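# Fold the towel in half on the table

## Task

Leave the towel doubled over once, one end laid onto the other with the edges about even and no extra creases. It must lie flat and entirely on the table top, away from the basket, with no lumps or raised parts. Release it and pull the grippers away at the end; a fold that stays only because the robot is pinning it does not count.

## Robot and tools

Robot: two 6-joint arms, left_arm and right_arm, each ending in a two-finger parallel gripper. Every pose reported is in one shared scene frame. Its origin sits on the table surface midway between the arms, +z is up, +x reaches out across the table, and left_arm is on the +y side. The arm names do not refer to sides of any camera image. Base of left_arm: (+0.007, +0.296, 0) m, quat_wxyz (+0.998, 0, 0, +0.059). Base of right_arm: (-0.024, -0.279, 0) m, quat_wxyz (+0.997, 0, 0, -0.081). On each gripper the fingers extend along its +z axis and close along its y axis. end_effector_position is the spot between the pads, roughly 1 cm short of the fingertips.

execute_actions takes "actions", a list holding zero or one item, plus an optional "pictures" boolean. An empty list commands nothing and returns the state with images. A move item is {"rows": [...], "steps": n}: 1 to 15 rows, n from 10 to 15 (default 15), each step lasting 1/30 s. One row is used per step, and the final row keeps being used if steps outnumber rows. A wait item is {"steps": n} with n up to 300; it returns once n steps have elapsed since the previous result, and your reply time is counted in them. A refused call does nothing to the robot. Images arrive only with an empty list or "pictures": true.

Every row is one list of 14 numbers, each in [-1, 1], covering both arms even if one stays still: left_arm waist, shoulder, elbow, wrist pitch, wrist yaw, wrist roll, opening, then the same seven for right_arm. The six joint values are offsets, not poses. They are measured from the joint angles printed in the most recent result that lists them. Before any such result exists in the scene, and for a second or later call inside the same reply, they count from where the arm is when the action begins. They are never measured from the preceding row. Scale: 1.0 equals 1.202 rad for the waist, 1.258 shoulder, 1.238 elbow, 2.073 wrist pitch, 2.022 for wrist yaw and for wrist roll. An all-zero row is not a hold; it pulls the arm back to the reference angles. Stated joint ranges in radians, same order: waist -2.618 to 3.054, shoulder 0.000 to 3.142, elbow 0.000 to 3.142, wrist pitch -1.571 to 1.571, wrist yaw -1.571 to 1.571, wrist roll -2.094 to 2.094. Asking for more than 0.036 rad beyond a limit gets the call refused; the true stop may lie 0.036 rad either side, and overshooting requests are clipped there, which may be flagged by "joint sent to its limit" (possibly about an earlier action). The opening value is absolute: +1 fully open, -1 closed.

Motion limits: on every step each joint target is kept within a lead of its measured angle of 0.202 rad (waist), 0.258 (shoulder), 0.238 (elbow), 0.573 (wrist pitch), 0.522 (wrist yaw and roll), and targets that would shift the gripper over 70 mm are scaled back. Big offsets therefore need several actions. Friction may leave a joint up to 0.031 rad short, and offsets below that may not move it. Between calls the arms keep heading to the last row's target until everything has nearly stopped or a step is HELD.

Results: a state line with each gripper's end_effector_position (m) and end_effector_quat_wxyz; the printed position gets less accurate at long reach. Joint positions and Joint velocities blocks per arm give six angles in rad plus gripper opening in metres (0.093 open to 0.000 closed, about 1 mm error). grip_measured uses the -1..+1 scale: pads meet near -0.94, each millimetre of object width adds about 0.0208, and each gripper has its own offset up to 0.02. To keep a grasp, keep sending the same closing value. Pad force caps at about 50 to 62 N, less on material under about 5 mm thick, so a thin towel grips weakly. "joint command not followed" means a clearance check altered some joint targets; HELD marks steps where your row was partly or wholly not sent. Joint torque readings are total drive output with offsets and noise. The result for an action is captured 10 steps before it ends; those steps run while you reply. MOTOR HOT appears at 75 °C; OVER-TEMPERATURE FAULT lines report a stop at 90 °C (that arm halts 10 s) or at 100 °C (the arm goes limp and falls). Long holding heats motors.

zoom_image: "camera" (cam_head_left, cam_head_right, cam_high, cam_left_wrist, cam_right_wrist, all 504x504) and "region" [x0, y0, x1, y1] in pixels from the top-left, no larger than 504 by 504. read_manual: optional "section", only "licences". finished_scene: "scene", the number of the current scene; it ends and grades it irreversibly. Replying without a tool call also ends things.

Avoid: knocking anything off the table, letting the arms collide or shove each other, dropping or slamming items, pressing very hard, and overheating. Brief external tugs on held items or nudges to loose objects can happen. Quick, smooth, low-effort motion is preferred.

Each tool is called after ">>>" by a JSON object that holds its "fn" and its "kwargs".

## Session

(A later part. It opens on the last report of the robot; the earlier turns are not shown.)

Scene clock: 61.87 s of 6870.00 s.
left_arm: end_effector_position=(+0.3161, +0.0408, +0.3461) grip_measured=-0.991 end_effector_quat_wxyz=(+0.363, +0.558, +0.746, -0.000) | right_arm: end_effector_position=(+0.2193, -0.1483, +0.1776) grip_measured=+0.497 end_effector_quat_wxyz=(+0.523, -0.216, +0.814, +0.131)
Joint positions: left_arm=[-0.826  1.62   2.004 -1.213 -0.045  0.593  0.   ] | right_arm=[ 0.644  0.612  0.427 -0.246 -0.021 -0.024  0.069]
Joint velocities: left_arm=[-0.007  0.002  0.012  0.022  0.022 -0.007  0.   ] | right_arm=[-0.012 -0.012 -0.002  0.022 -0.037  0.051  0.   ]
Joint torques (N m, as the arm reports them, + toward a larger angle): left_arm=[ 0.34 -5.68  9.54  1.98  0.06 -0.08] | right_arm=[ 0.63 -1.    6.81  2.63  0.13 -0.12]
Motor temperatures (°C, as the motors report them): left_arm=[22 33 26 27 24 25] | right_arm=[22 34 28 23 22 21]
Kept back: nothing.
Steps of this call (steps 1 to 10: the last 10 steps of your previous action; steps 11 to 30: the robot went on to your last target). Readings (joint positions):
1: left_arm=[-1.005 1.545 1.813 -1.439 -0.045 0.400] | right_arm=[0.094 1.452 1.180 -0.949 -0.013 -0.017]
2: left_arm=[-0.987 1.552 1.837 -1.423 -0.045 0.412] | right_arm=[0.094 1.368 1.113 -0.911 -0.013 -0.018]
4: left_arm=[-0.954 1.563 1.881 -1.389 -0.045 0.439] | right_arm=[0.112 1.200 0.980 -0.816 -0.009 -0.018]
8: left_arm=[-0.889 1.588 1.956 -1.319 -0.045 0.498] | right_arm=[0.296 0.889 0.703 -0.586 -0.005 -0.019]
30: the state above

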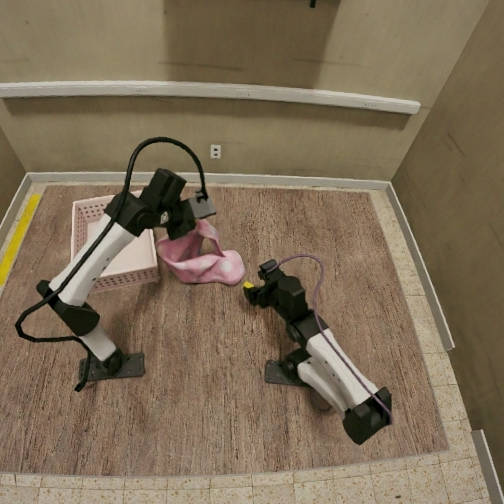

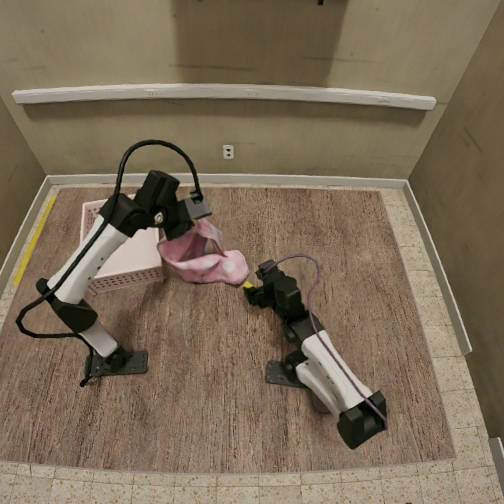

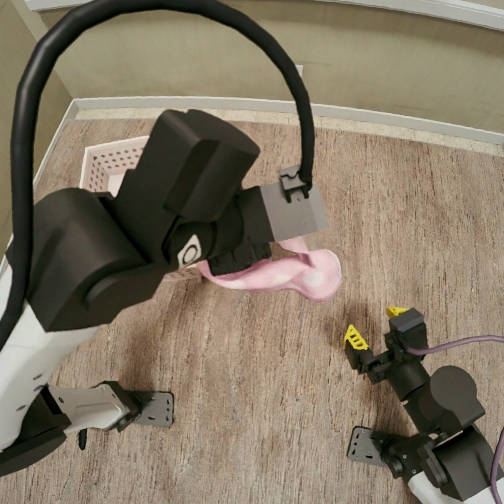

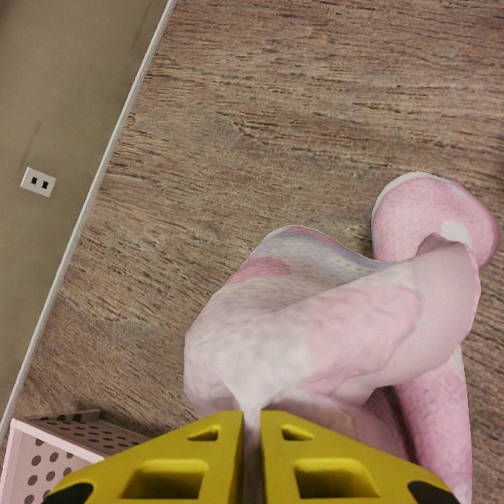

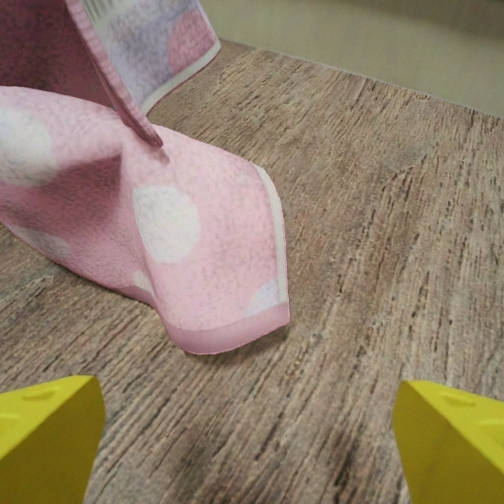

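>>> {"fn": "execute_actions", "kwargs": {"actions": [{"rows": [[0,0,0,0,0,0,-1,0.02,0.04,0.013,0.025,0,0,0.6],[0,0,0,0,0,0,-1,0.04,0.08,0.025,0.05,0,0,0.6],[0,0,0,0,0,0,-1,0.06,0.12,0.038,0.075,0,0,0.6],[0,0,0,0,0,0,-1,0.08,0.16,0.05,0.095,0,0,0.6],[0,0,0,0,0,0,-1,0.1,0.2,0.063,0.115,0,0,0.6],[0,0,0,0,0,0,-1,0.122,0.24,0.075,0.135,0,0,0.6],[0,0,0,0,0,0,-1,0.122,0.28,0.088,0.155,0,0,0.6],[0,0,0,0,0,0,-1,0.122,0.32,0.1,0.175,0,0,0.6],[0,0,0,0,0,0,-1,0.122,0.36,0.113,0.195,0,0,0.6],[0,0,0,0,0,0,-1,0.122,0.4,0.125,0.215,0,0,0.6],[0,0,0,0,0,0,-1,0.122,0.44,0.138,0.235,0,0,0.6],[0,0,0,0,0,0,-1,0.122,0.48,0.15,0.254,0,0,0.6],[0,0,0,0,0,0,-1,0.122,0.52,0.163,0.254,0,0,0.6],[0,0,0,0,0,0,-1,0.122,0.555,0.175,0.254,0,0,0.6]], "steps": 15}]}}

>>> {"fn": "execute_actions", "kwargs": {"actions": [{"steps": 20}], "pictures": true}}

Scene clock: 63.60 s of 6870.00 s.
left_arm: end_effector_position=(+0.3158, +0.0410, +0.3457) grip_measured=-0.991 end_effector_quat_wxyz=(+0.362, +0.559, +0.746, +0.000) | right_arm: end_effector_position=(+0.2276, -0.1199, +0.1686) grip_measured=+0.597 end_effector_quat_wxyz=(+0.503, -0.247, +0.815, +0.145)
Joint positions: left_arm=[-0.826  1.62   2.004 -1.215 -0.045  0.595  0.   ] | right_arm=[ 0.718  0.765  0.452 -0.155 -0.018 -0.024  0.074]
Joint velocities: left_arm=[-0.002 -0.012 -0.002 -0.022 -0.007  0.066  0.   ] | right_arm=[0.657 1.502 0.374 0.769 0.007 0.022 0.001]
Joint torques (N m, as the arm reports them, + toward a larger angle): left_arm=[ 0.08 -6.61  7.06  1.74  0.07 -0.16] | right_arm=[ 0.66 -0.14  9.83  2.6   0.05 -0.07]
Motor temperatures (°C, as the motors report them): left_arm=[22 33 26 28 24 25] | right_arm=[22 34 28 23 22 21]
Steps of this call (steps 1 to 15: the robot went on to your last target; steps 16 to 47: nothing new was sent; steps 48 to 52: the first 5 steps of this action). Readings (joint positions):
48: left_arm=[-0.826 1.620 2.004 -1.212 -0.045 0.595] | right_arm=[0.647 0.618 0.427 -0.240 -0.021 -0.024]
49: left_arm=[-0.826 1.620 2.004 -1.212 -0.045 0.595] | right_arm=[0.657 0.636 0.427 -0.225 -0.020 -0.024]
51: left_arm=[-0.826 1.620 2.004 -1.214 -0.045 0.595] | right_arm=[0.694 0.714 0.440 -0.182 -0.019 -0.024]
52: the state above

Scene clock: 64.27 s of 6870.00 s.
left_arm: end_effector_position=(+0.3152, +0.0416, +0.3450) grip_measured=-0.991 end_effector_quat_wxyz=(+0.360, +0.560, +0.746, +0.000) | right_arm: end_effector_position=(+0.2971, -0.0456, +0.1531) grip_measured=+0.597 end_effector_quat_wxyz=(+0.507, -0.273, +0.801, +0.165)
Joint positions: left_arm=[-0.826  1.62   2.004 -1.22  -0.045  0.595  0.   ] | right_arm=[ 0.784  1.308  0.615  0.246 -0.02  -0.024  0.074]
Joint velocities: left_arm=[ 0.007 -0.002  0.002 -0.081  0.037  0.051  0.   ] | right_arm=[ 0.007  0.002  0.007  0.081  0.037 -0.022  0.   ]
Joint torques (N m, as the arm reports them, + toward a larger angle): left_arm=[ 0.04 -6.63  7.08  1.72  0.06 -0.17] | right_arm=[ 0.7  -4.24  9.25  2.63  0.05 -0.08]
Motor temperatures (°C, as the motors report them): left_arm=[22 33 26 28 24 25] | right_arm=[22 34 28 24 22 21]
Kept back: nothing.
Steps of this call (steps 1 to 10: the last 10 steps of your previous action; steps 11 to 20: the robot went on to your last target). Readings (joint positions):
1: left_arm=[-0.826 1.620 2.004 -1.216 -0.045 0.595] | right_arm=[0.742 0.818 0.466 -0.125 -0.018 -0.024]
2: left_arm=[-0.826 1.620 2.004 -1.216 -0.045 0.595] | right_arm=[0.763 0.871 0.481 -0.092 -0.019 -0.024]
4: left_arm=[-0.826 1.620 2.004 -1.217 -0.045 0.595] | right_arm=[0.782 0.974 0.512 -0.021 -0.020 -0.024]
8: left_arm=[-0.826 1.620 2.004 -1.218 -0.045 0.595] | right_arm=[0.784 1.173 0.578 0.132 -0.020 -0.024]
20: the state above

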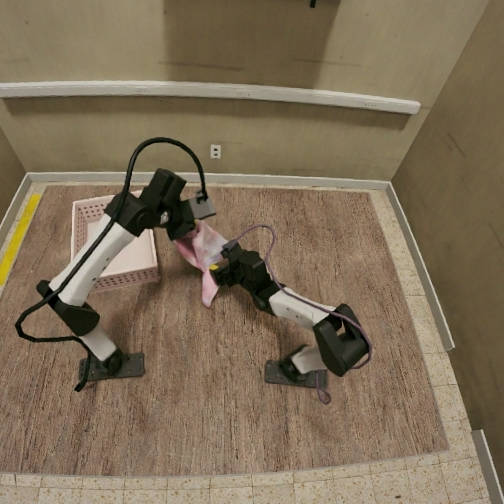

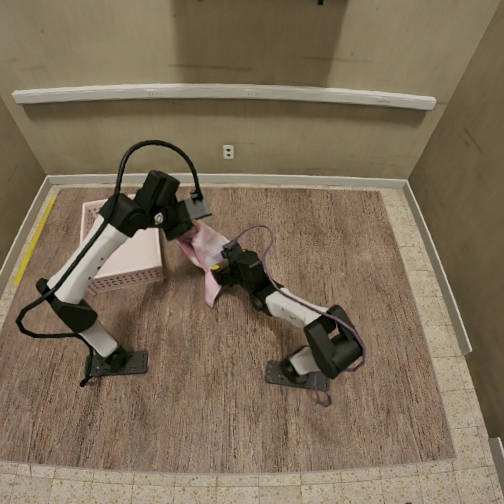

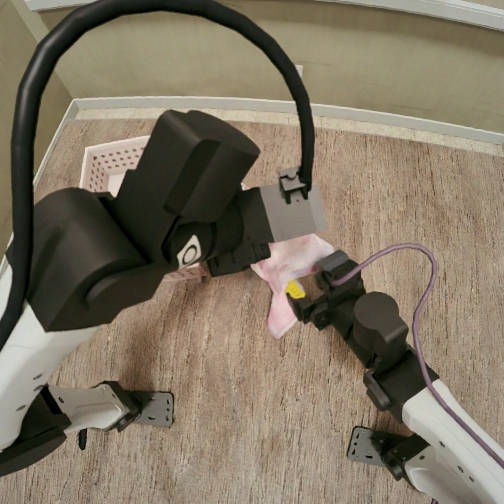

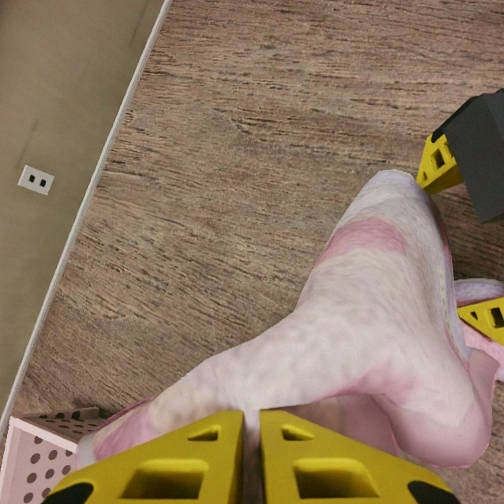

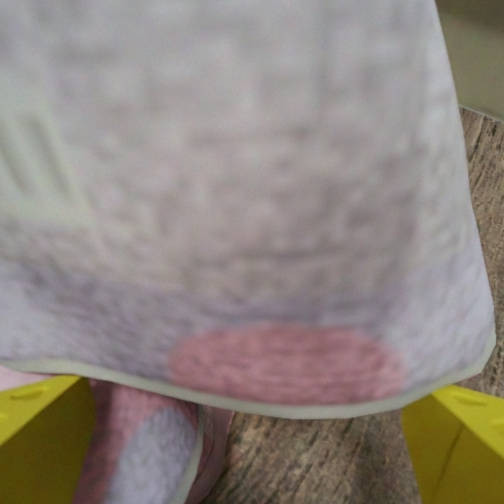

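>>> {"fn": "execute_actions", "kwargs": {"actions": [{"rows": [[0,0,0,0,0,0,-1,0,-0.05,-0.015,-0.02,0,0,0.6],[0,0,0,0,0,0,-1,0,-0.1,-0.03,-0.04,0,0,0.6],[0,0,0,0,0,0,-1,0,-0.15,-0.045,-0.06,0,0,0.6],[0,0,0,0,0,0,-1,0,-0.2,-0.06,-0.08,0,0,0.6],[0,0,0,0,0,0,-1,0,-0.25,-0.075,-0.1,0,0,0.6],[0,0,0,0,0,0,-1,0.02,-0.3,-0.09,-0.12,0,0,0.6],[0,0,0,0,0,0,-1,0.04,-0.35,-0.105,-0.14,0,0,0.6],[0,0,0,0,0,0,-1,0.06,-0.4,-0.12,-0.16,0,0,0.6],[0,0,0,0,0,0,-1,0.08,-0.45,-0.135,-0.18,0,0,0.6],[0,0,0,0,0,0,-1,0.1,-0.5,-0.15,-0.2,0,0,0.6],[0,0,0,0,0,0,-1,0.1,-0.55,-0.17,-0.22,0,0,0.6]], "steps": 15}]}}

>>> {"fn": "execute_actions", "kwargs": {"actions": [{"steps": 30}], "pictures": true}}

Scene clock: 65.40 s of 6870.00 s.
left_arm: end_effector_position=(+0.3148, +0.0419, +0.3445) grip_measured=-0.991 end_effector_quat_wxyz=(+0.359, +0.560, +0.747, +0.000) | right_arm: end_effector_position=(+0.2728, -0.0630, +0.1736) grip_measured=+0.597 end_effector_quat_wxyz=(+0.518, -0.271, +0.794, +0.168)
Joint positions: left_arm=[-0.826  1.62   2.004 -1.223 -0.045  0.595  0.   ] | right_arm=[ 0.784  1.125  0.563  0.143 -0.02  -0.024  0.074]
Joint velocities: left_arm=[ 0.007  0.007 -0.002 -0.022 -0.066 -0.081  0.   ] | right_arm=[-0.002 -1.873 -0.496 -0.886  0.037 -0.022  0.001]
Joint torques (N m, as the arm reports them, + toward a larger angle): left_arm=[ 0.06 -6.65  7.04  1.71  0.06 -0.15] | right_arm=[ 0.16 -4.54  6.5   2.62  0.06 -0.07]
Motor temperatures (°C, as the motors report them): left_arm=[22 33 26 28 24 25] | right_arm=[22 34 29 24 22 21]
Steps of this call (steps 1 to 29: the robot went on to your last target; steps 30 to 34: the first 5 steps of this action). Readings (joint positions):
30: left_arm=[-0.826 1.620 2.004 -1.220 -0.045 0.595] | right_arm=[0.784 1.302 0.615 0.244 -0.020 -0.024]
31: left_arm=[-0.826 1.620 2.004 -1.221 -0.045 0.595] | right_arm=[0.784 1.281 0.609 0.225 -0.020 -0.024]
33: left_arm=[-0.826 1.620 2.004 -1.222 -0.045 0.595] | right_arm=[0.784 1.188 0.580 0.173 -0.020 -0.024]
34: the state above

Scene clock: 66.40 s of 6870.00 s.
left_arm: end_effector_position=(+0.3145, +0.0422, +0.3442) grip_measured=-0.991 end_effector_quat_wxyz=(+0.358, +0.560, +0.747, +0.001) | right_arm: end_effector_position=(+0.1816, -0.0897, +0.1793) grip_measured=+0.597 end_effector_quat_wxyz=(+0.510, -0.315, +0.776, +0.198)
Joint positions: left_arm=[-0.826  1.62   2.004 -1.225 -0.045  0.595  0.   ] | right_arm=[ 0.896  0.621  0.419 -0.212 -0.02  -0.024  0.074]
Joint velocities: left_arm=[-0.012 -0.002  0.022 -0.037 -0.066  0.007  0.   ] | right_arm=[ 0.002  0.007 -0.007 -0.051 -0.037 -0.037  0.   ]
Joint torques (N m, as the arm reports them, + toward a larger angle): left_arm=[ 0.05 -6.62  7.03  1.68  0.07 -0.13] | right_arm=[ 0.73 -0.41  6.45  2.37  0.07 -0.08]
Motor temperatures (°C, as the motors report them): left_arm=[22 33 26 28 24 25] | right_arm=[22 33 29 24 22 21]
Kept back: nothing.
Steps of this call (steps 1 to 10: the last 10 steps of your previous action; steps 11 to 30: the robot went on to your last target). Readings (joint positions):
1: left_arm=[-0.826 1.620 2.004 -1.224 -0.045 0.595] | right_arm=[0.786 1.057 0.547 0.114 -0.020 -0.024]
2: left_arm=[-0.826 1.620 2.004 -1.224 -0.045 0.595] | right_arm=[0.795 0.988 0.532 0.085 -0.018 -0.024]
4: left_arm=[-0.826 1.620 2.004 -1.224 -0.045 0.595] | right_arm=[0.833 0.853 0.503 0.026 -0.017 -0.024]
8: left_arm=[-0.826 1.620 2.004 -1.224 -0.045 0.595] | right_arm=[0.896 0.637 0.442 -0.094 -0.020 -0.024]
30: the state above

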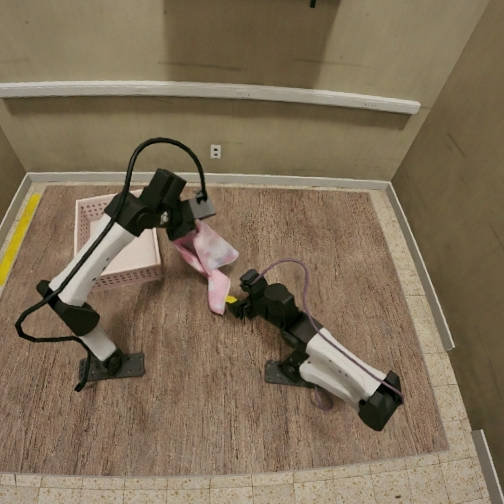

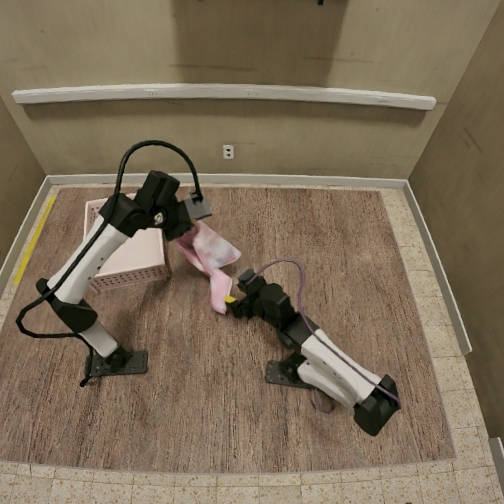

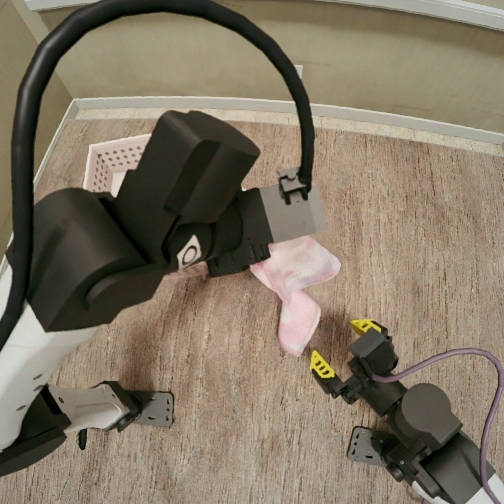

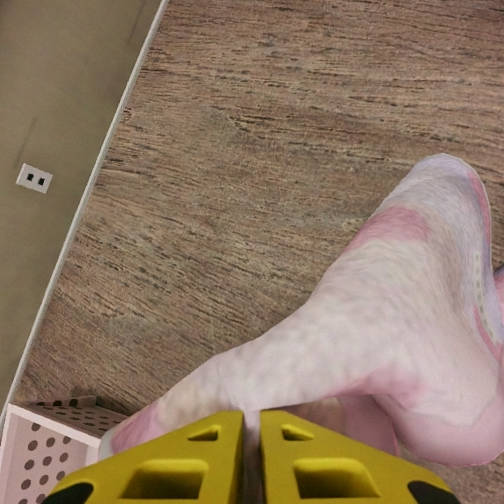

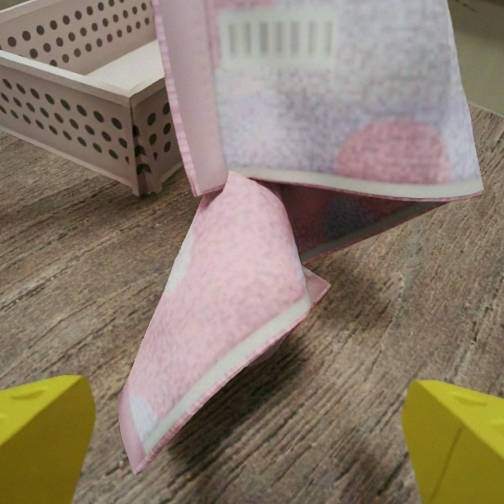

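>>> {"fn": "execute_actions", "kwargs": {"actions": [{"rows": [[-0.005,0.003,-0.015,0.006,0,0,-1,0,0,0,0,0,0,0.6],[-0.01,0.005,-0.03,0.012,0,0,-1,0,0,0,0,0,0,0.6],[-0.015,0.008,-0.045,0.018,0,0,-1,0,0,0,0,0,0,0.6],[-0.02,0.011,-0.06,0.024,0,0,-1,0,0,0,0,0,0,0.6],[-0.025,0.013,-0.075,0.03,0,0,-1,0,0,0,0,0,0,0.6],[-0.03,0.016,-0.09,0.036,0,0,-1,0,0,0,0,0,0,0.6],[-0.035,0.019,-0.105,0.042,0,0,-1,0,0,0,0,0,0,0.6],[-0.04,0.021,-0.12,0.048,0,0,-1,0,0,0,0,0,0,0.6],[-0.045,0.024,-0.135,0.054,0,0,-1,0,0,0,0,0,0,0.6],[-0.05,0.027,-0.15,0.06,0,0,-1,0,0,0,0,0,0,0.6],[-0.055,0.03,-0.165,0.066,0,0,-1,0,0,0,0,0,0,0.6],[-0.06,0.033,-0.18,0.072,0,0,-1,0,0,0,0,0,0,0.6],[-0.065,0.036,-0.195,0.078,0,0,-1,0,0,0,0,0,0,0.6],[-0.07,0.038,-0.21,0.084,0,0,-1,0,0,0,0,0,0,0.6],[-0.072,0.04,-0.22,0.087,0,0,-1,0,0,0,0,0,0,0.6]], "steps": 15}]}}

>>> {"fn": "execute_actions", "kwargs": {"actions": [{"steps": 30}], "pictures": true}}

Scene clock: 68.57 s of 6870.00 s.
left_arm: end_effector_position=(+0.3135, +0.0384, +0.3326) grip_measured=-0.991 end_effector_quat_wxyz=(+0.347, +0.566, +0.748, -0.000) | right_arm: end_effector_position=(+0.1815, -0.0898, +0.1790) grip_measured=+0.597 end_effector_quat_wxyz=(+0.509, -0.315, +0.776, +0.198)
Joint positions: left_arm=[-0.835  1.62   1.964 -1.207 -0.045  0.595  0.   ] | right_arm=[ 0.896  0.621  0.419 -0.213 -0.02  -0.024  0.074]
Joint velocities: left_arm=[-0.149 -0.002 -0.505  0.081 -0.007  0.051  0.   ] | right_arm=[ 0.022 -0.022 -0.022 -0.081 -0.007  0.066  0.   ]
Joint torques (N m, as the arm reports them, + toward a larger angle): left_arm=[-1.21 -5.48  5.2   1.76  0.06 -0.15] | right_arm=[ 0.16  0.01  7.59  2.37  0.06 -0.07]
Motor temperatures (°C, as the motors report them): left_arm=[22 33 27 29 24 25] | right_arm=[22 33 29 25 22 21]
Steps of this call (steps 1 to 15: the robot went on to your last target; steps 16 to 60: nothing new was sent; steps 61 to 65: the first 5 steps of this action). Readings (joint positions):
61: left_arm=[-0.826 1.620 2.004 -1.225 -0.045 0.595] | right_arm=[0.896 0.621 0.419 -0.212 -0.020 -0.024]
62: left_arm=[-0.826 1.620 2.000 -1.223 -0.045 0.595] | right_arm=[0.896 0.621 0.419 -0.212 -0.020 -0.024]
64: left_arm=[-0.831 1.620 1.981 -1.214 -0.045 0.595] | right_arm=[0.896 0.621 0.419 -0.213 -0.020 -0.024]
65: the state above

Scene clock: 69.57 s of 6870.00 s.
left_arm: end_effector_position=(+0.3061, +0.0053, +0.2503) grip_measured=-0.991 end_effector_quat_wxyz=(+0.283, +0.607, +0.742, -0.006) | right_arm: end_effector_position=(+0.1814, -0.0898, +0.1789) grip_measured=+0.597 end_effector_quat_wxyz=(+0.509, -0.315, +0.776, +0.198)
Joint positions: left_arm=[-0.906  1.67   1.743 -1.071 -0.045  0.595  0.   ] | right_arm=[ 0.896  0.621  0.419 -0.214 -0.02  -0.024  0.074]
Joint velocities: left_arm=[-0.007 -0.007 -0.002 -0.007 -0.051  0.037  0.   ] | right_arm=[ 0.007 -0.012 -0.017 -0.037  0.022 -0.081  0.002]
Joint torques (N m, as the arm reports them, + toward a larger angle): left_arm=[-0.52 -7.81  6.86  1.69  0.06 -0.14] | right_arm=[ 0.17  0.02  7.59  2.38  0.06 -0.08]
Motor temperatures (°C, as the motors report them): left_arm=[22 33 27 29 24 25] | right_arm=[22 33 29 25 22 21]
Kept back: nothing.
Steps of this call (steps 1 to 10: the last 10 steps of your previous action; steps 11 to 30: the robot went on to your last target). Readings (joint positions):
1: left_arm=[-0.841 1.620 1.945 -1.200 -0.045 0.595] | right_arm=[0.896 0.621 0.419 -0.213 -0.020 -0.024]
2: left_arm=[-0.848 1.620 1.925 -1.194 -0.045 0.595] | right_arm=[0.896 0.621 0.419 -0.214 -0.020 -0.024]
4: left_arm=[-0.861 1.626 1.887 -1.178 -0.045 0.595] | right_arm=[0.896 0.621 0.419 -0.214 -0.020 -0.024]
8: left_arm=[-0.885 1.644 1.811 -1.134 -0.045 0.595] | right_arm=[0.896 0.621 0.419 -0.214 -0.020 -0.024]
30: the state above

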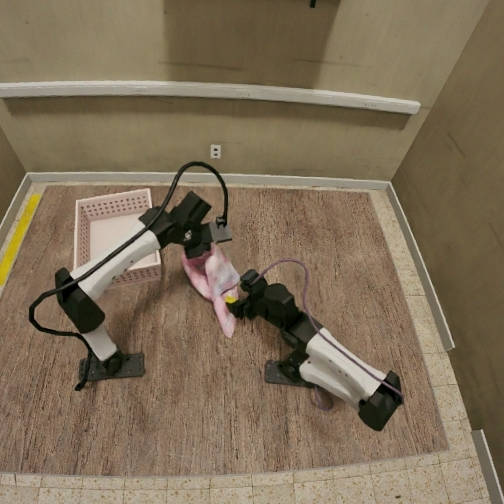

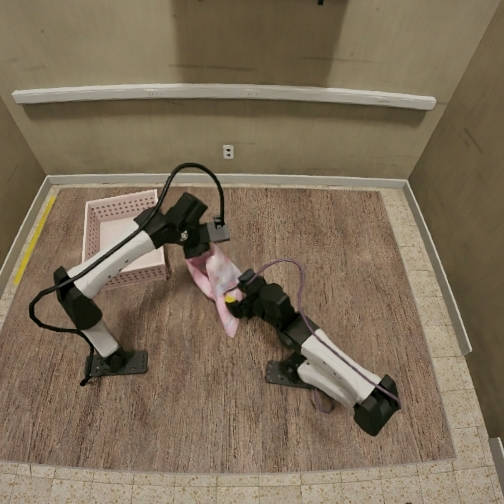

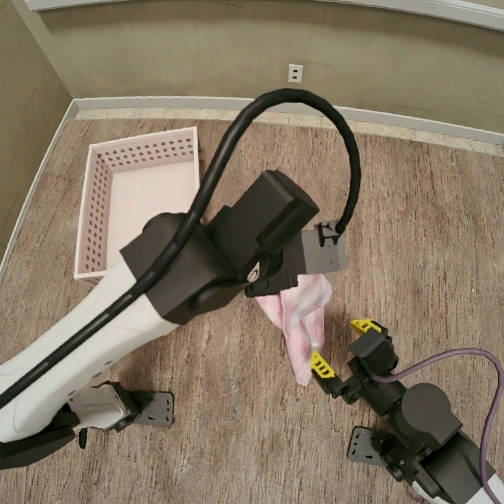

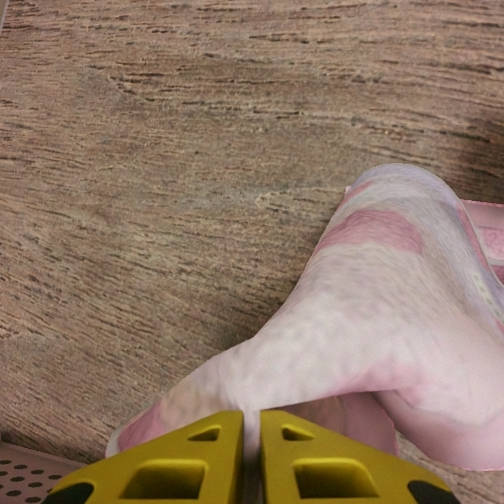

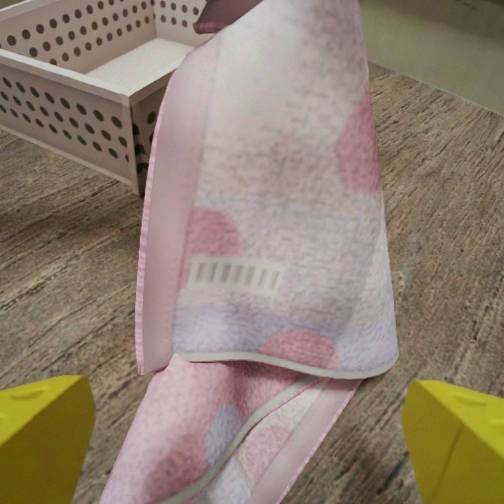

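>>> {"fn": "execute_actions", "kwargs": {"actions": [{"rows": [[0,0,0,0,0,0,-1,0.01,0.03,0.02,-0.06,0,0,0.3],[0,0,0,0,0,0,-1,0.02,0.07,0.045,-0.12,0,0,0],[0,0,0,0,0,0,-1,0.03,0.12,0.07,-0.185,0,0,-0.3],[0,0,0,0,0,0,-1,0.04,0.17,0.1,-0.185,0,0,-0.5],[0,0,0,0,0,0,-1,0.05,0.22,0.13,-0.185,0,0,-0.5],[0,0,0,0,0,0,-1,0.06,0.27,0.16,-0.185,0,0,-0.5],[0,0,0,0,0,0,-1,0.07,0.32,0.19,-0.185,0,0,-0.5],[0,0,0,0,0,0,-1,0.08,0.37,0.22,-0.185,0,0,-0.5],[0,0,0,0,0,0,-1,0.09,0.42,0.25,-0.185,0,0,-0.5],[0,0,0,0,0,0,-1,0.1,0.47,0.28,-0.185,0,0,-0.5],[0,0,0,0,0,0,-1,0.1,0.52,0.31,-0.185,0,0,-0.5],[0,0,0,0,0,0,-1,0.1,0.57,0.34,-0.185,0,0,-0.5],[0,0,0,0,0,0,-1,0.1,0.62,0.365,-0.185,0,0,-0.5],[0,0,0,0,0,0,-1,0.1,0.66,0.385,-0.185,0,0,-0.5],[0,0,0,0,0,0,-1,0.1,0.7,0.4,-0.185,0,0,-0.5]], "steps": 15}]}}

>>> {"fn": "execute_actions", "kwargs": {"actions": [{"steps": 20}], "pictures": true}}

Scene clock: 71.30 s of 6870.00 s.
left_arm: end_effector_position=(+0.3062, +0.0052, +0.2504) grip_measured=-0.991 end_effector_quat_wxyz=(+0.283, +0.607, +0.742, -0.006) | right_arm: end_effector_position=(+0.1683, -0.0901, +0.1337) grip_measured=-0.465 end_effector_quat_wxyz=(+0.390, -0.352, +0.835, +0.161)
Joint positions: left_arm=[-0.906  1.67   1.743 -1.071 -0.045  0.595  0.   ] | right_arm=[ 0.929  0.778  0.502 -0.425 -0.02  -0.024  0.023]
Joint velocities: left_arm=[-0.002 -0.017 -0.012 -0.037 -0.066  0.007  0.   ] | right_arm=[ 0.325  1.829  0.818 -1.385 -0.081 -0.022 -0.066]
Joint torques (N m, as the arm reports them, + toward a larger angle): left_arm=[ 0.03 -7.86  7.81  1.42  0.06 -0.14] | right_arm=[ 0.76  0.15  9.47  2.35  0.07 -0.08]
Motor temperatures (°C, as the motors report them): left_arm=[22 33 27 29 24 25] | right_arm=[22 32 29 25 22 21]
Steps of this call (steps 1 to 15: the robot went on to your last target; steps 16 to 47: nothing new was sent; steps 48 to 52: the first 5 steps of this action). Readings (joint positions):
48: left_arm=[-0.906 1.670 1.743 -1.071 -0.045 0.595] | right_arm=[0.896 0.624 0.421 -0.227 -0.020 -0.024]
49: left_arm=[-0.906 1.670 1.743 -1.071 -0.045 0.595] | right_arm=[0.899 0.638 0.431 -0.264 -0.020 -0.024]
51: left_arm=[-0.906 1.670 1.743 -1.071 -0.045 0.595] | right_arm=[0.917 0.718 0.475 -0.377 -0.020 -0.024]
52: the state above

Scene clock: 71.97 s of 6870.00 s.
left_arm: end_effector_position=(+0.3056, +0.0058, +0.2499) grip_measured=-0.991 end_effector_quat_wxyz=(+0.282, +0.607, +0.743, -0.006) | right_arm: end_effector_position=(+0.1878, -0.0354, +0.0576) grip_measured=-0.497 end_effector_quat_wxyz=(+0.161, -0.416, +0.891, +0.081)
Joint positions: left_arm=[-0.906  1.67   1.743 -1.074 -0.045  0.595  0.   ] | right_arm=[ 1.009  1.503  0.887 -0.592 -0.02  -0.024  0.021]
Joint velocities: left_arm=[-0.002 -0.017  0.012 -0.037 -0.066  0.037  0.   ] | right_arm=[-0.002  0.007 -0.017 -0.022  0.051 -0.007  0.   ]
Joint torques (N m, as the arm reports them, + toward a larger angle): left_arm=[-0.04 -7.85  7.82  1.45  0.05 -0.13] | right_arm=[ 0.77 -5.62  8.47  1.19  0.06 -0.07]
Motor temperatures (°C, as the motors report them): left_arm=[22 33 27 29 24 25] | right_arm=[22 32 29 25 22 21]
Kept back: nothing.
Steps of this call (steps 1 to 10: the last 10 steps of your previous action; steps 11 to 20: the robot went on to your last target). Readings (joint positions):
1: left_arm=[-0.906 1.670 1.743 -1.071 -0.045 0.595] | right_arm=[0.941 0.843 0.533 -0.465 -0.020 -0.024]
2: left_arm=[-0.906 1.670 1.743 -1.071 -0.045 0.595] | right_arm=[0.953 0.910 0.565 -0.497 -0.020 -0.024]
4: left_arm=[-0.906 1.670 1.743 -1.071 -0.045 0.595] | right_arm=[0.977 1.040 0.637 -0.541 -0.020 -0.024]
8: left_arm=[-0.906 1.670 1.743 -1.071 -0.045 0.595] | right_arm=[1.008 1.289 0.792 -0.575 -0.020 -0.024]
20: the state above

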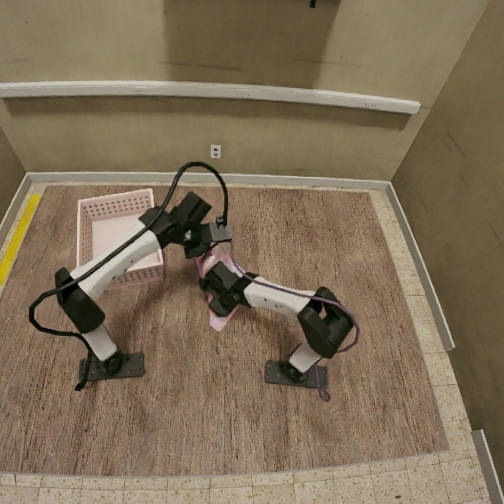

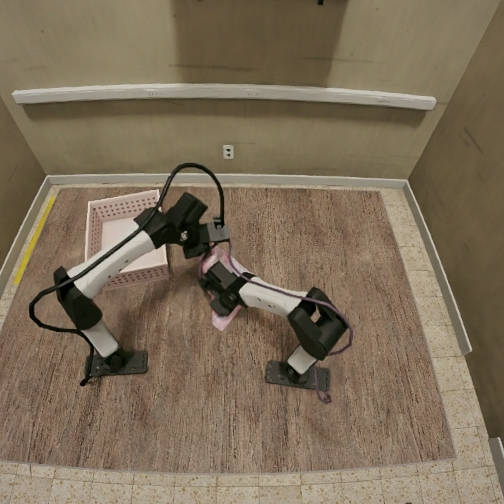

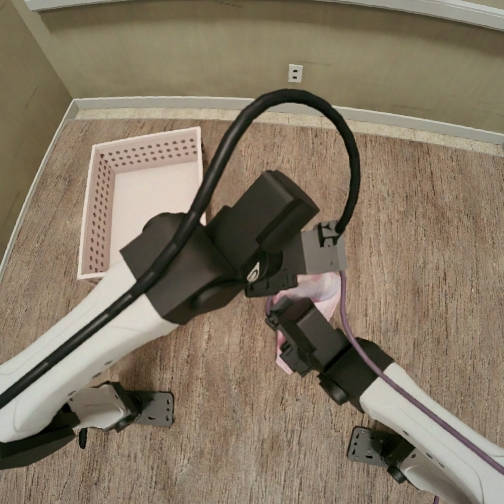

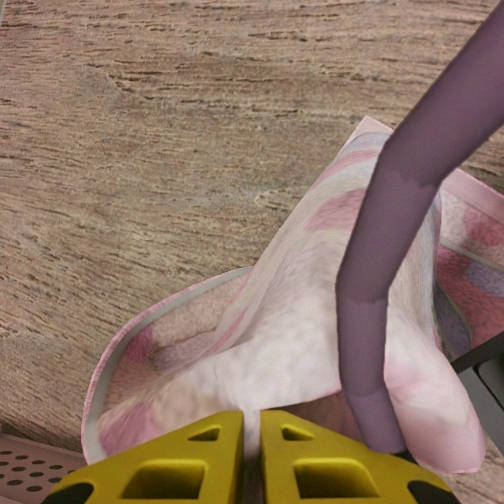

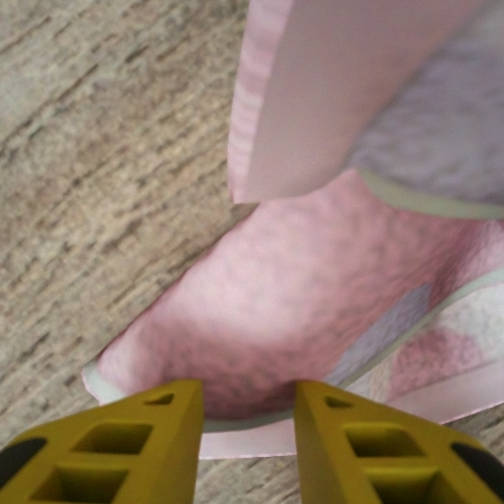

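>>> {"fn": "execute_actions", "kwargs": {"actions": [{"rows": [[0,0,0,0,0,0,-1,0,0.015,-0.005,0.02,0,0,-0.5],[0,0,0,0,0,0,-1,0,0.03,-0.01,0.04,0,0,-0.5],[0,0,0,0,0,0,-1,0,0.045,-0.015,0.06,0,0,-0.5],[0,0,0,0,0,0,-1,0,0.06,-0.02,0.08,0,0,-0.5],[0,0,0,0,0,0,-1,0,0.075,-0.025,0.1,0,0,-0.5],[0,0,0,0,0,0,-1,0,0.09,-0.03,0.118,0,0,-0.5],[0,0,0,0,0,0,-1,0,0.105,-0.035,0.118,0,0,-0.5],[0,0,0,0,0,0,-1,0,0.12,-0.04,0.118,0,0,-0.5],[0,0,0,0,0,0,-1,0,0.135,-0.045,0.118,0,0,-0.5],[0,0,0,0,0,0,-1,0,0.15,-0.05,0.118,0,0,-0.5],[0,0,0,0,0,0,-1,0,0.17,-0.057,0.118,0,0,-0.5]], "steps": 15}]}}

>>> {"fn": "execute_actions", "kwargs": {"actions": [{"rows": [[0,0,0.015,0,0,0,-1,0,0.05,-0.03,-0.02,0,0,-0.5],[0,0,0.03,0,0,0,-1,0,0.05,-0.03,-0.02,0,0,-0.5],[0,0,0.045,0,0,0,-1,0,0.05,-0.03,-0.02,0,0,-0.5],[0,0,0.06,0,0,0,-1,0,0.05,-0.03,-0.02,0,0,-0.5],[0,0,0.075,0,0,0,-1,0,0.05,-0.03,-0.02,0,0,-0.5],[0,0,0.09,0,0,0,-1,0,0.05,-0.03,-0.02,0,0,-0.5],[0,0,0.105,0,0,0,-1,0,0.05,-0.03,-0.02,0,0,-0.5],[0,0,0.12,0,0,0,-1,0,0.05,-0.03,-0.02,0,0,-0.5],[0,0,0.135,0,0,0,-1,0,0.05,-0.03,-0.02,0,0,-0.5],[0,0,0.15,0,0,0,-1,0,0.05,-0.03,-0.02,0,0,-0.5],[0,0,0.165,0,0,0,-1,0,0.05,-0.03,-0.02,0,0,-0.5],[0,0,0.18,0,0,0,-1,0,0.05,-0.03,-0.02,0,0,-0.5]], "steps": 15}]}}

>>> {"fn": "execute_actions", "kwargs": {"actions": [{"steps": 15}], "pictures": true}}

Scene clock: 73.37 s of 6870.00 s.
left_arm: end_effector_position=(+0.3056, +0.0058, +0.2498) grip_measured=-0.991 end_effector_quat_wxyz=(+0.281, +0.607, +0.743, -0.006) | right_arm: end_effector_position=(+0.1970, -0.0250, +0.0506) grip_measured=-0.497 end_effector_quat_wxyz=(+0.174, -0.415, +0.889, +0.087)
Joint positions: left_arm=[-0.906  1.67   1.743 -1.075 -0.045  0.595  0.   ] | right_arm=[ 1.009  1.547  0.887 -0.519 -0.02  -0.024  0.021]
Joint velocities: left_arm=[-0.017  0.002 -0.027 -0.007  0.051  0.066  0.   ] | right_arm=[ 0.002  0.53   0.017  0.711  0.022 -0.037  0.   ]
Joint torques (N m, as the arm reports them, + toward a larger angle): left_arm=[ 0.07 -7.87  7.86  1.44  0.06 -0.14] | right_arm=[ 0.15 -4.44  4.03  1.47  0.07 -0.08]
Motor temperatures (°C, as the motors report them): left_arm=[22 33 27 29 24 25] | right_arm=[22 32 29 25 22 21]
Steps of this call (steps 1 to 15: the robot went on to your last target; steps 16 to 37: nothing new was sent; steps 38 to 42: the first 5 steps of this action). Readings (joint positions):
38: left_arm=[-0.906 1.670 1.743 -1.074 -0.045 0.595] | right_arm=[1.009 1.503 0.887 -0.592 -0.020 -0.024]
39: left_arm=[-0.906 1.670 1.743 -1.074 -0.045 0.595] | right_arm=[1.009 1.507 0.887 -0.585 -0.020 -0.024]
41: left_arm=[-0.906 1.670 1.743 -1.074 -0.045 0.595] | right_arm=[1.009 1.529 0.887 -0.546 -0.020 -0.024]
42: the state above

Scene clock: 73.87 s of 6870.00 s.
left_arm: end_effector_position=(+0.3064, +0.0050, +0.2583) grip_measured=-0.991 end_effector_quat_wxyz=(+0.289, +0.606, +0.741, -0.007) | right_arm: end_effector_position=(+0.2065, -0.0142, +0.0104) grip_measured=-0.497 end_effector_quat_wxyz=(+0.173, -0.415, +0.889, +0.086)
Joint positions: left_arm=[-0.906  1.671  1.771 -1.086 -0.045  0.595  0.   ] | right_arm=[ 1.009  1.685  0.852 -0.349 -0.02  -0.024  0.021]
Joint velocities: left_arm=[-0.002 -0.002  0.437 -0.066 -0.022  0.037  0.   ] | right_arm=[-0.002 -0.007  0.007  0.007 -0.007 -0.081 -0.001]
Joint torques (N m, as the arm reports them, + toward a larger angle): left_arm=[ 0.06 -7.97 11.09  1.67  0.07 -0.13] | right_arm=[ 0.16 -2.08  3.14  0.82  0.06 -0.08]
Motor temperatures (°C, as the motors report them): left_arm=[22 33 27 29 24 25] | right_arm=[22 32 29 25 22 21]
Steps of this call (steps 1 to 10: the last 10 steps of your previous action; steps 11 to 15: the first 5 steps of this action, its rows measured from where the robot was after step 10). Readings (joint positions):
10: left_arm=[-0.906 1.670 1.743 -1.076 -0.045 0.595] | right_arm=[1.009 1.680 0.852 -0.351 -0.020 -0.024]
11: left_arm=[-0.906 1.670 1.743 -1.076 -0.045 0.595] | right_arm=[1.009 1.683 0.852 -0.351 -0.020 -0.024]
12: left_arm=[-0.906 1.670 1.743 -1.076 -0.045 0.595] | right_arm=[1.009 1.685 0.852 -0.349 -0.020 -0.024]
14: left_arm=[-0.906 1.671 1.757 -1.083 -0.045 0.595] | right_arm=[1.009 1.685 0.852 -0.349 -0.020 -0.024]
15: the state above

Scene clock: 74.37 s of 6870.00 s.
left_arm: end_effector_position=(+0.3100, +0.0014, +0.3093) grip_measured=-0.991 end_effector_quat_wxyz=(+0.339, +0.594, +0.729, -0.012) | right_arm: end_effector_position=(+0.2087, -0.0121, +0.0110) grip_measured=-0.497 end_effector_quat_wxyz=(+0.179, -0.415, +0.888, +0.088)
Joint positions: left_arm=[-0.906  1.671  1.925 -1.133 -0.045  0.595  0.   ] | right_arm=[ 1.009  1.687  0.852 -0.335 -0.019 -0.024  0.021]
Joint velocities: left_arm=[-0.002 -0.002 -0.002 -0.051  0.007  0.022  0.   ] | right_arm=[-0.012 -0.002  0.007 -0.022 -0.007 -0.007  0.001]
Joint torques (N m, as the arm reports them, + toward a larger angle): left_arm=[ 0.03 -7.63 11.08  2.15  0.07 -0.15] | right_arm=[ 0.15 -2.25  3.16  0.68  0.05 -0.08]
Motor temperatures (°C, as the motors report them): left_arm=[22 33 27 29 24 25] | right_arm=[22 32 29 25 22 21]
Kept back: nothing.
Steps of this call (steps 1 to 10: the last 10 steps of your previous action; steps 11 to 15: the robot went on to your last target). Readings (joint positions):
1: left_arm=[-0.906 1.671 1.788 -1.088 -0.045 0.595] | right_arm=[1.009 1.685 0.852 -0.349 -0.020 -0.024]
2: left_arm=[-0.906 1.671 1.808 -1.089 -0.045 0.595] | right_arm=[1.009 1.685 0.852 -0.349 -0.020 -0.024]
4: left_arm=[-0.906 1.671 1.847 -1.091 -0.045 0.595] | right_arm=[1.009 1.685 0.852 -0.349 -0.020 -0.024]
8: left_arm=[-0.906 1.671 1.913 -1.106 -0.045 0.595] | right_arm=[1.009 1.685 0.852 -0.343 -0.020 -0.024]
15: the state above

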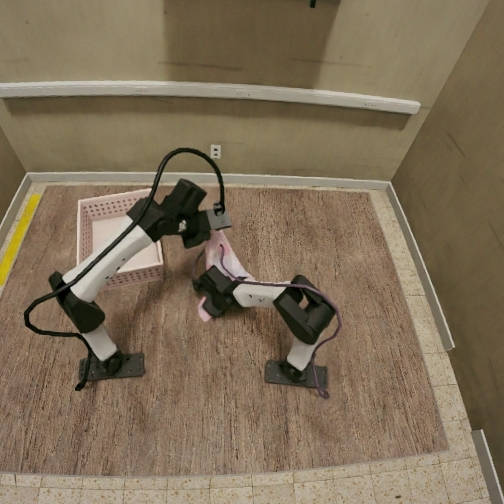

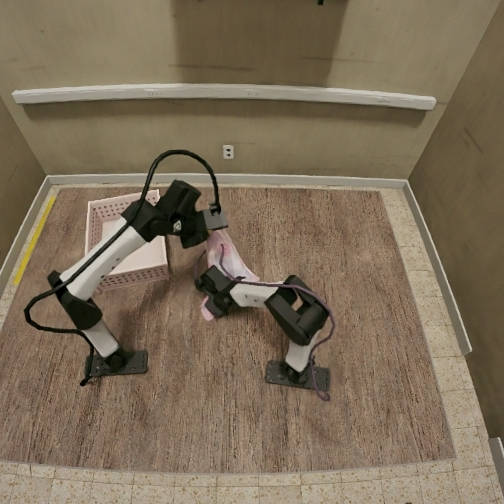

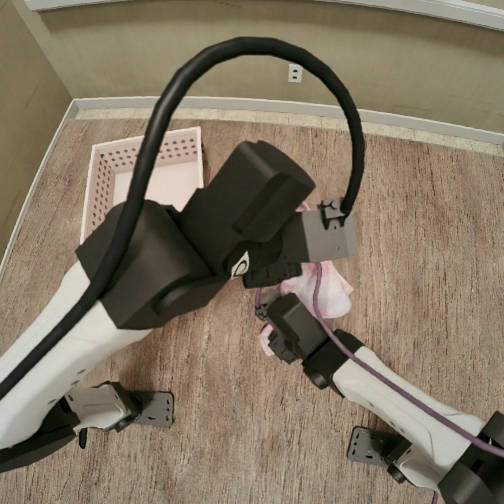

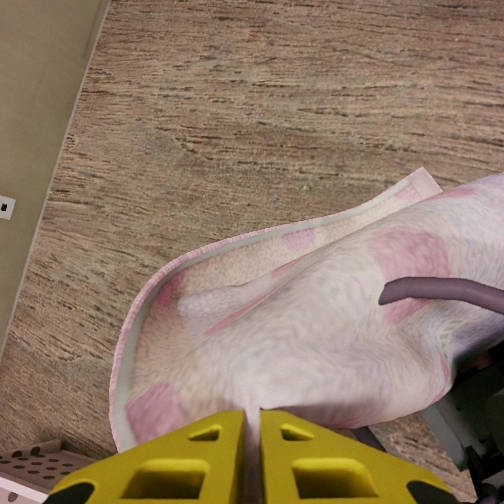

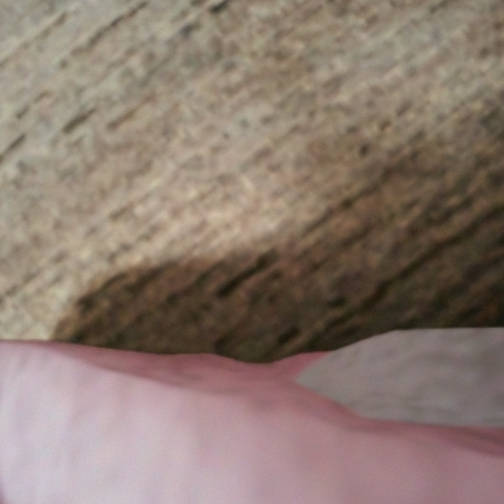

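Tension is building; pull harder.

>>> {"fn": "execute_actions", "kwargs": {"actions": [{"rows": [[0,0,0.04,0.03,0,0,-1,0,0.06,-0.035,-0.03,0,0,-0.5],[0,0,0.055,0.03,0,0,-1,0,0.06,-0.035,-0.03,0,0,-0.5],[0,0,0.07,0.03,0,0,-1,0,0.06,-0.035,-0.03,0,0,-0.5],[0,0,0.085,0.03,0,0,-1,0,0.06,-0.035,-0.03,0,0,-0.5],[0,0,0.1,0.03,0,0,-1,0,0.06,-0.035,-0.03,0,0,-0.5],[0,0,0.115,0.03,0,0,-1,0,0.06,-0.035,-0.03,0,0,-0.5],[0,0,0.13,0.03,0,0,-1,0,0.06,-0.035,-0.03,0,0,-0.5],[0,0,0.145,0.03,0,0,-1,0,0.06,-0.035,-0.03,0,0,-0.5],[0,0,0.16,0.03,0,0,-1,0,0.06,-0.035,-0.03,0,0,-0.5],[0,0,0.175,0.03,0,0,-1,0,0.06,-0.035,-0.03,0,0,-0.5],[0,0,0.19,0.03,0,0,-1,0,0.06,-0.035,-0.03,0,0,-0.5]], "steps": 15}]}}

>>> {"fn": "execute_actions", "kwargs": {"actions": [{"steps": 15}], "pictures": true}}

Scene clock: 75.13 s of 6870.00 s.
left_arm: end_effector_position=(+0.3117, -0.0003, +0.3187) grip_measured=-0.991 end_effector_quat_wxyz=(+0.347, +0.592, +0.727, -0.013) | right_arm: end_effector_position=(+0.2099, -0.0108, +0.0106) grip_measured=-0.497 end_effector_quat_wxyz=(+0.181, -0.414, +0.887, +0.089)
Joint positions: left_arm=[-0.906  1.683  1.969 -1.148 -0.045  0.595  0.   ] | right_arm=[ 1.009  1.691  0.852 -0.325 -0.018 -0.024  0.021]
Joint velocities: left_arm=[ 0.002  0.095  0.447 -0.081  0.081  0.007  0.   ] | right_arm=[ 0.007  0.002 -0.007  0.125  0.007 -0.081 -0.   ]
Joint torques (N m, as the arm reports them, + toward a larger angle): left_arm=[ 0.05 -9.02 11.84  2.54  0.07 -0.16] | right_arm=[ 0.16 -1.02  2.68  0.43  0.03 -0.07]
Motor temperatures (°C, as the motors report them): left_arm=[22 33 27 30 24 25] | right_arm=[22 32 29 25 22 21]
Steps of this call (steps 1 to 15: the robot went on to your last target; steps 16 to 18: nothing new was sent; steps 19 to 23: the first 5 steps of this action). Readings (joint positions):
19: left_arm=[-0.906 1.671 1.925 -1.136 -0.045 0.595] | right_arm=[1.009 1.689 0.852 -0.334 -0.019 -0.024]
20: left_arm=[-0.906 1.673 1.930 -1.139 -0.045 0.595] | right_arm=[1.009 1.691 0.852 -0.332 -0.019 -0.024]
22: left_arm=[-0.906 1.680 1.954 -1.145 -0.045 0.595] | right_arm=[1.009 1.691 0.852 -0.327 -0.019 -0.024]
23: the state above

Scene clock: 75.63 s of 6870.00 s.
left_arm: end_effector_position=(+0.3185, -0.0086, +0.3980) grip_measured=-0.998 end_effector_quat_wxyz=(+0.455, +0.561, +0.691, -0.027) | right_arm: end_effector_position=(+0.2142, -0.0074, +0.0103) grip_measured=-0.497 end_effector_quat_wxyz=(+0.191, -0.413, +0.886, +0.090)
Joint positions: left_arm=[-0.906  1.676  2.143 -1.092 -0.038  0.596  0.   ] | right_arm=[ 1.009  1.7    0.852 -0.296 -0.013 -0.024  0.021]
Joint velocities: left_arm=[ 0.002  0.022  0.007 -0.051  0.037 -0.022  0.   ] | right_arm=[-0.012  0.002 -0.022  0.037  0.037 -0.022 -0.001]
Joint torques (N m, as the arm reports them, + toward a larger angle): left_arm=[ 0.07 -7.5   8.35  2.08 -0.02 -0.15] | right_arm=[ 0.17 -1.84  2.7   0.29  0.01 -0.07]
Motor temperatures (°C, as the motors report them): left_arm=[22 33 27 30 24 25] | right_arm=[22 32 29 25 22 21]
Kept back: nothing.
Steps of this call (steps 1 to 10: the last 10 steps of your previous action; steps 11 to 15: the robot went on to your last target). Readings (joint positions):
1: left_arm=[-0.906 1.686 1.986 -1.152 -0.044 0.595] | right_arm=[1.009 1.692 0.852 -0.322 -0.018 -0.024]
2: left_arm=[-0.906 1.688 2.003 -1.157 -0.043 0.595] | right_arm=[1.009 1.693 0.852 -0.318 -0.017 -0.024]
4: left_arm=[-0.906 1.690 2.037 -1.169 -0.041 0.595] | right_arm=[1.009 1.695 0.852 -0.309 -0.015 -0.024]
8: left_arm=[-0.906 1.690 2.112 -1.150 -0.038 0.596] | right_arm=[1.009 1.700 0.852 -0.296 -0.013 -0.024]
15: the state above

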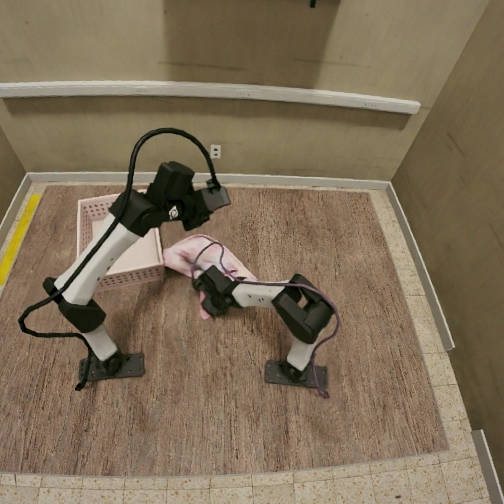

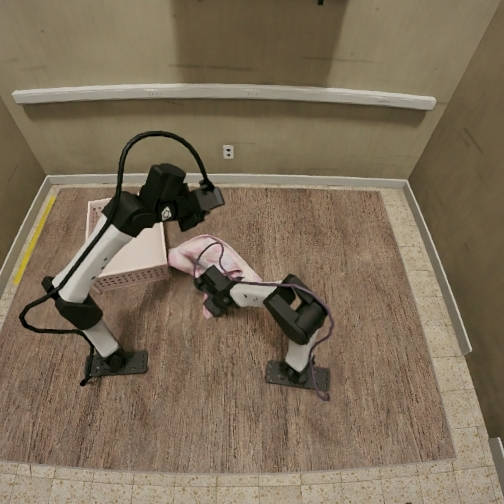

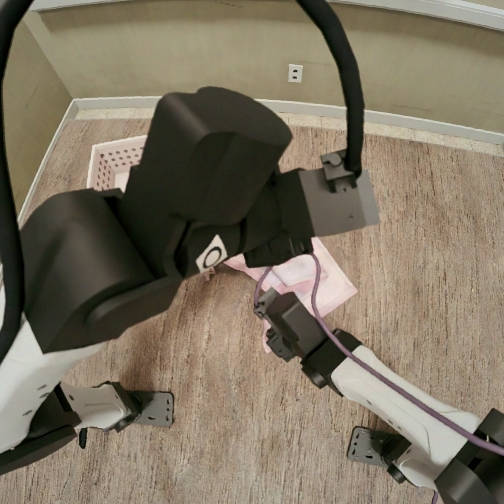

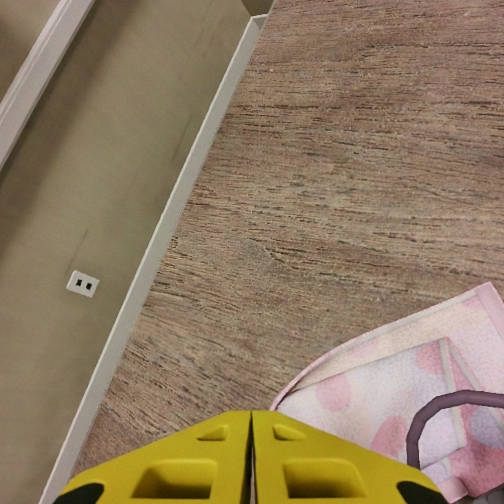

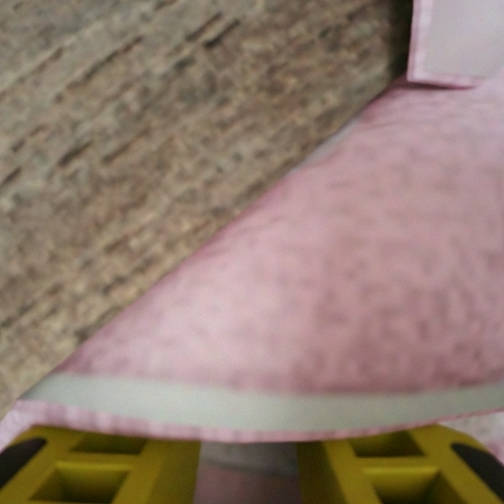

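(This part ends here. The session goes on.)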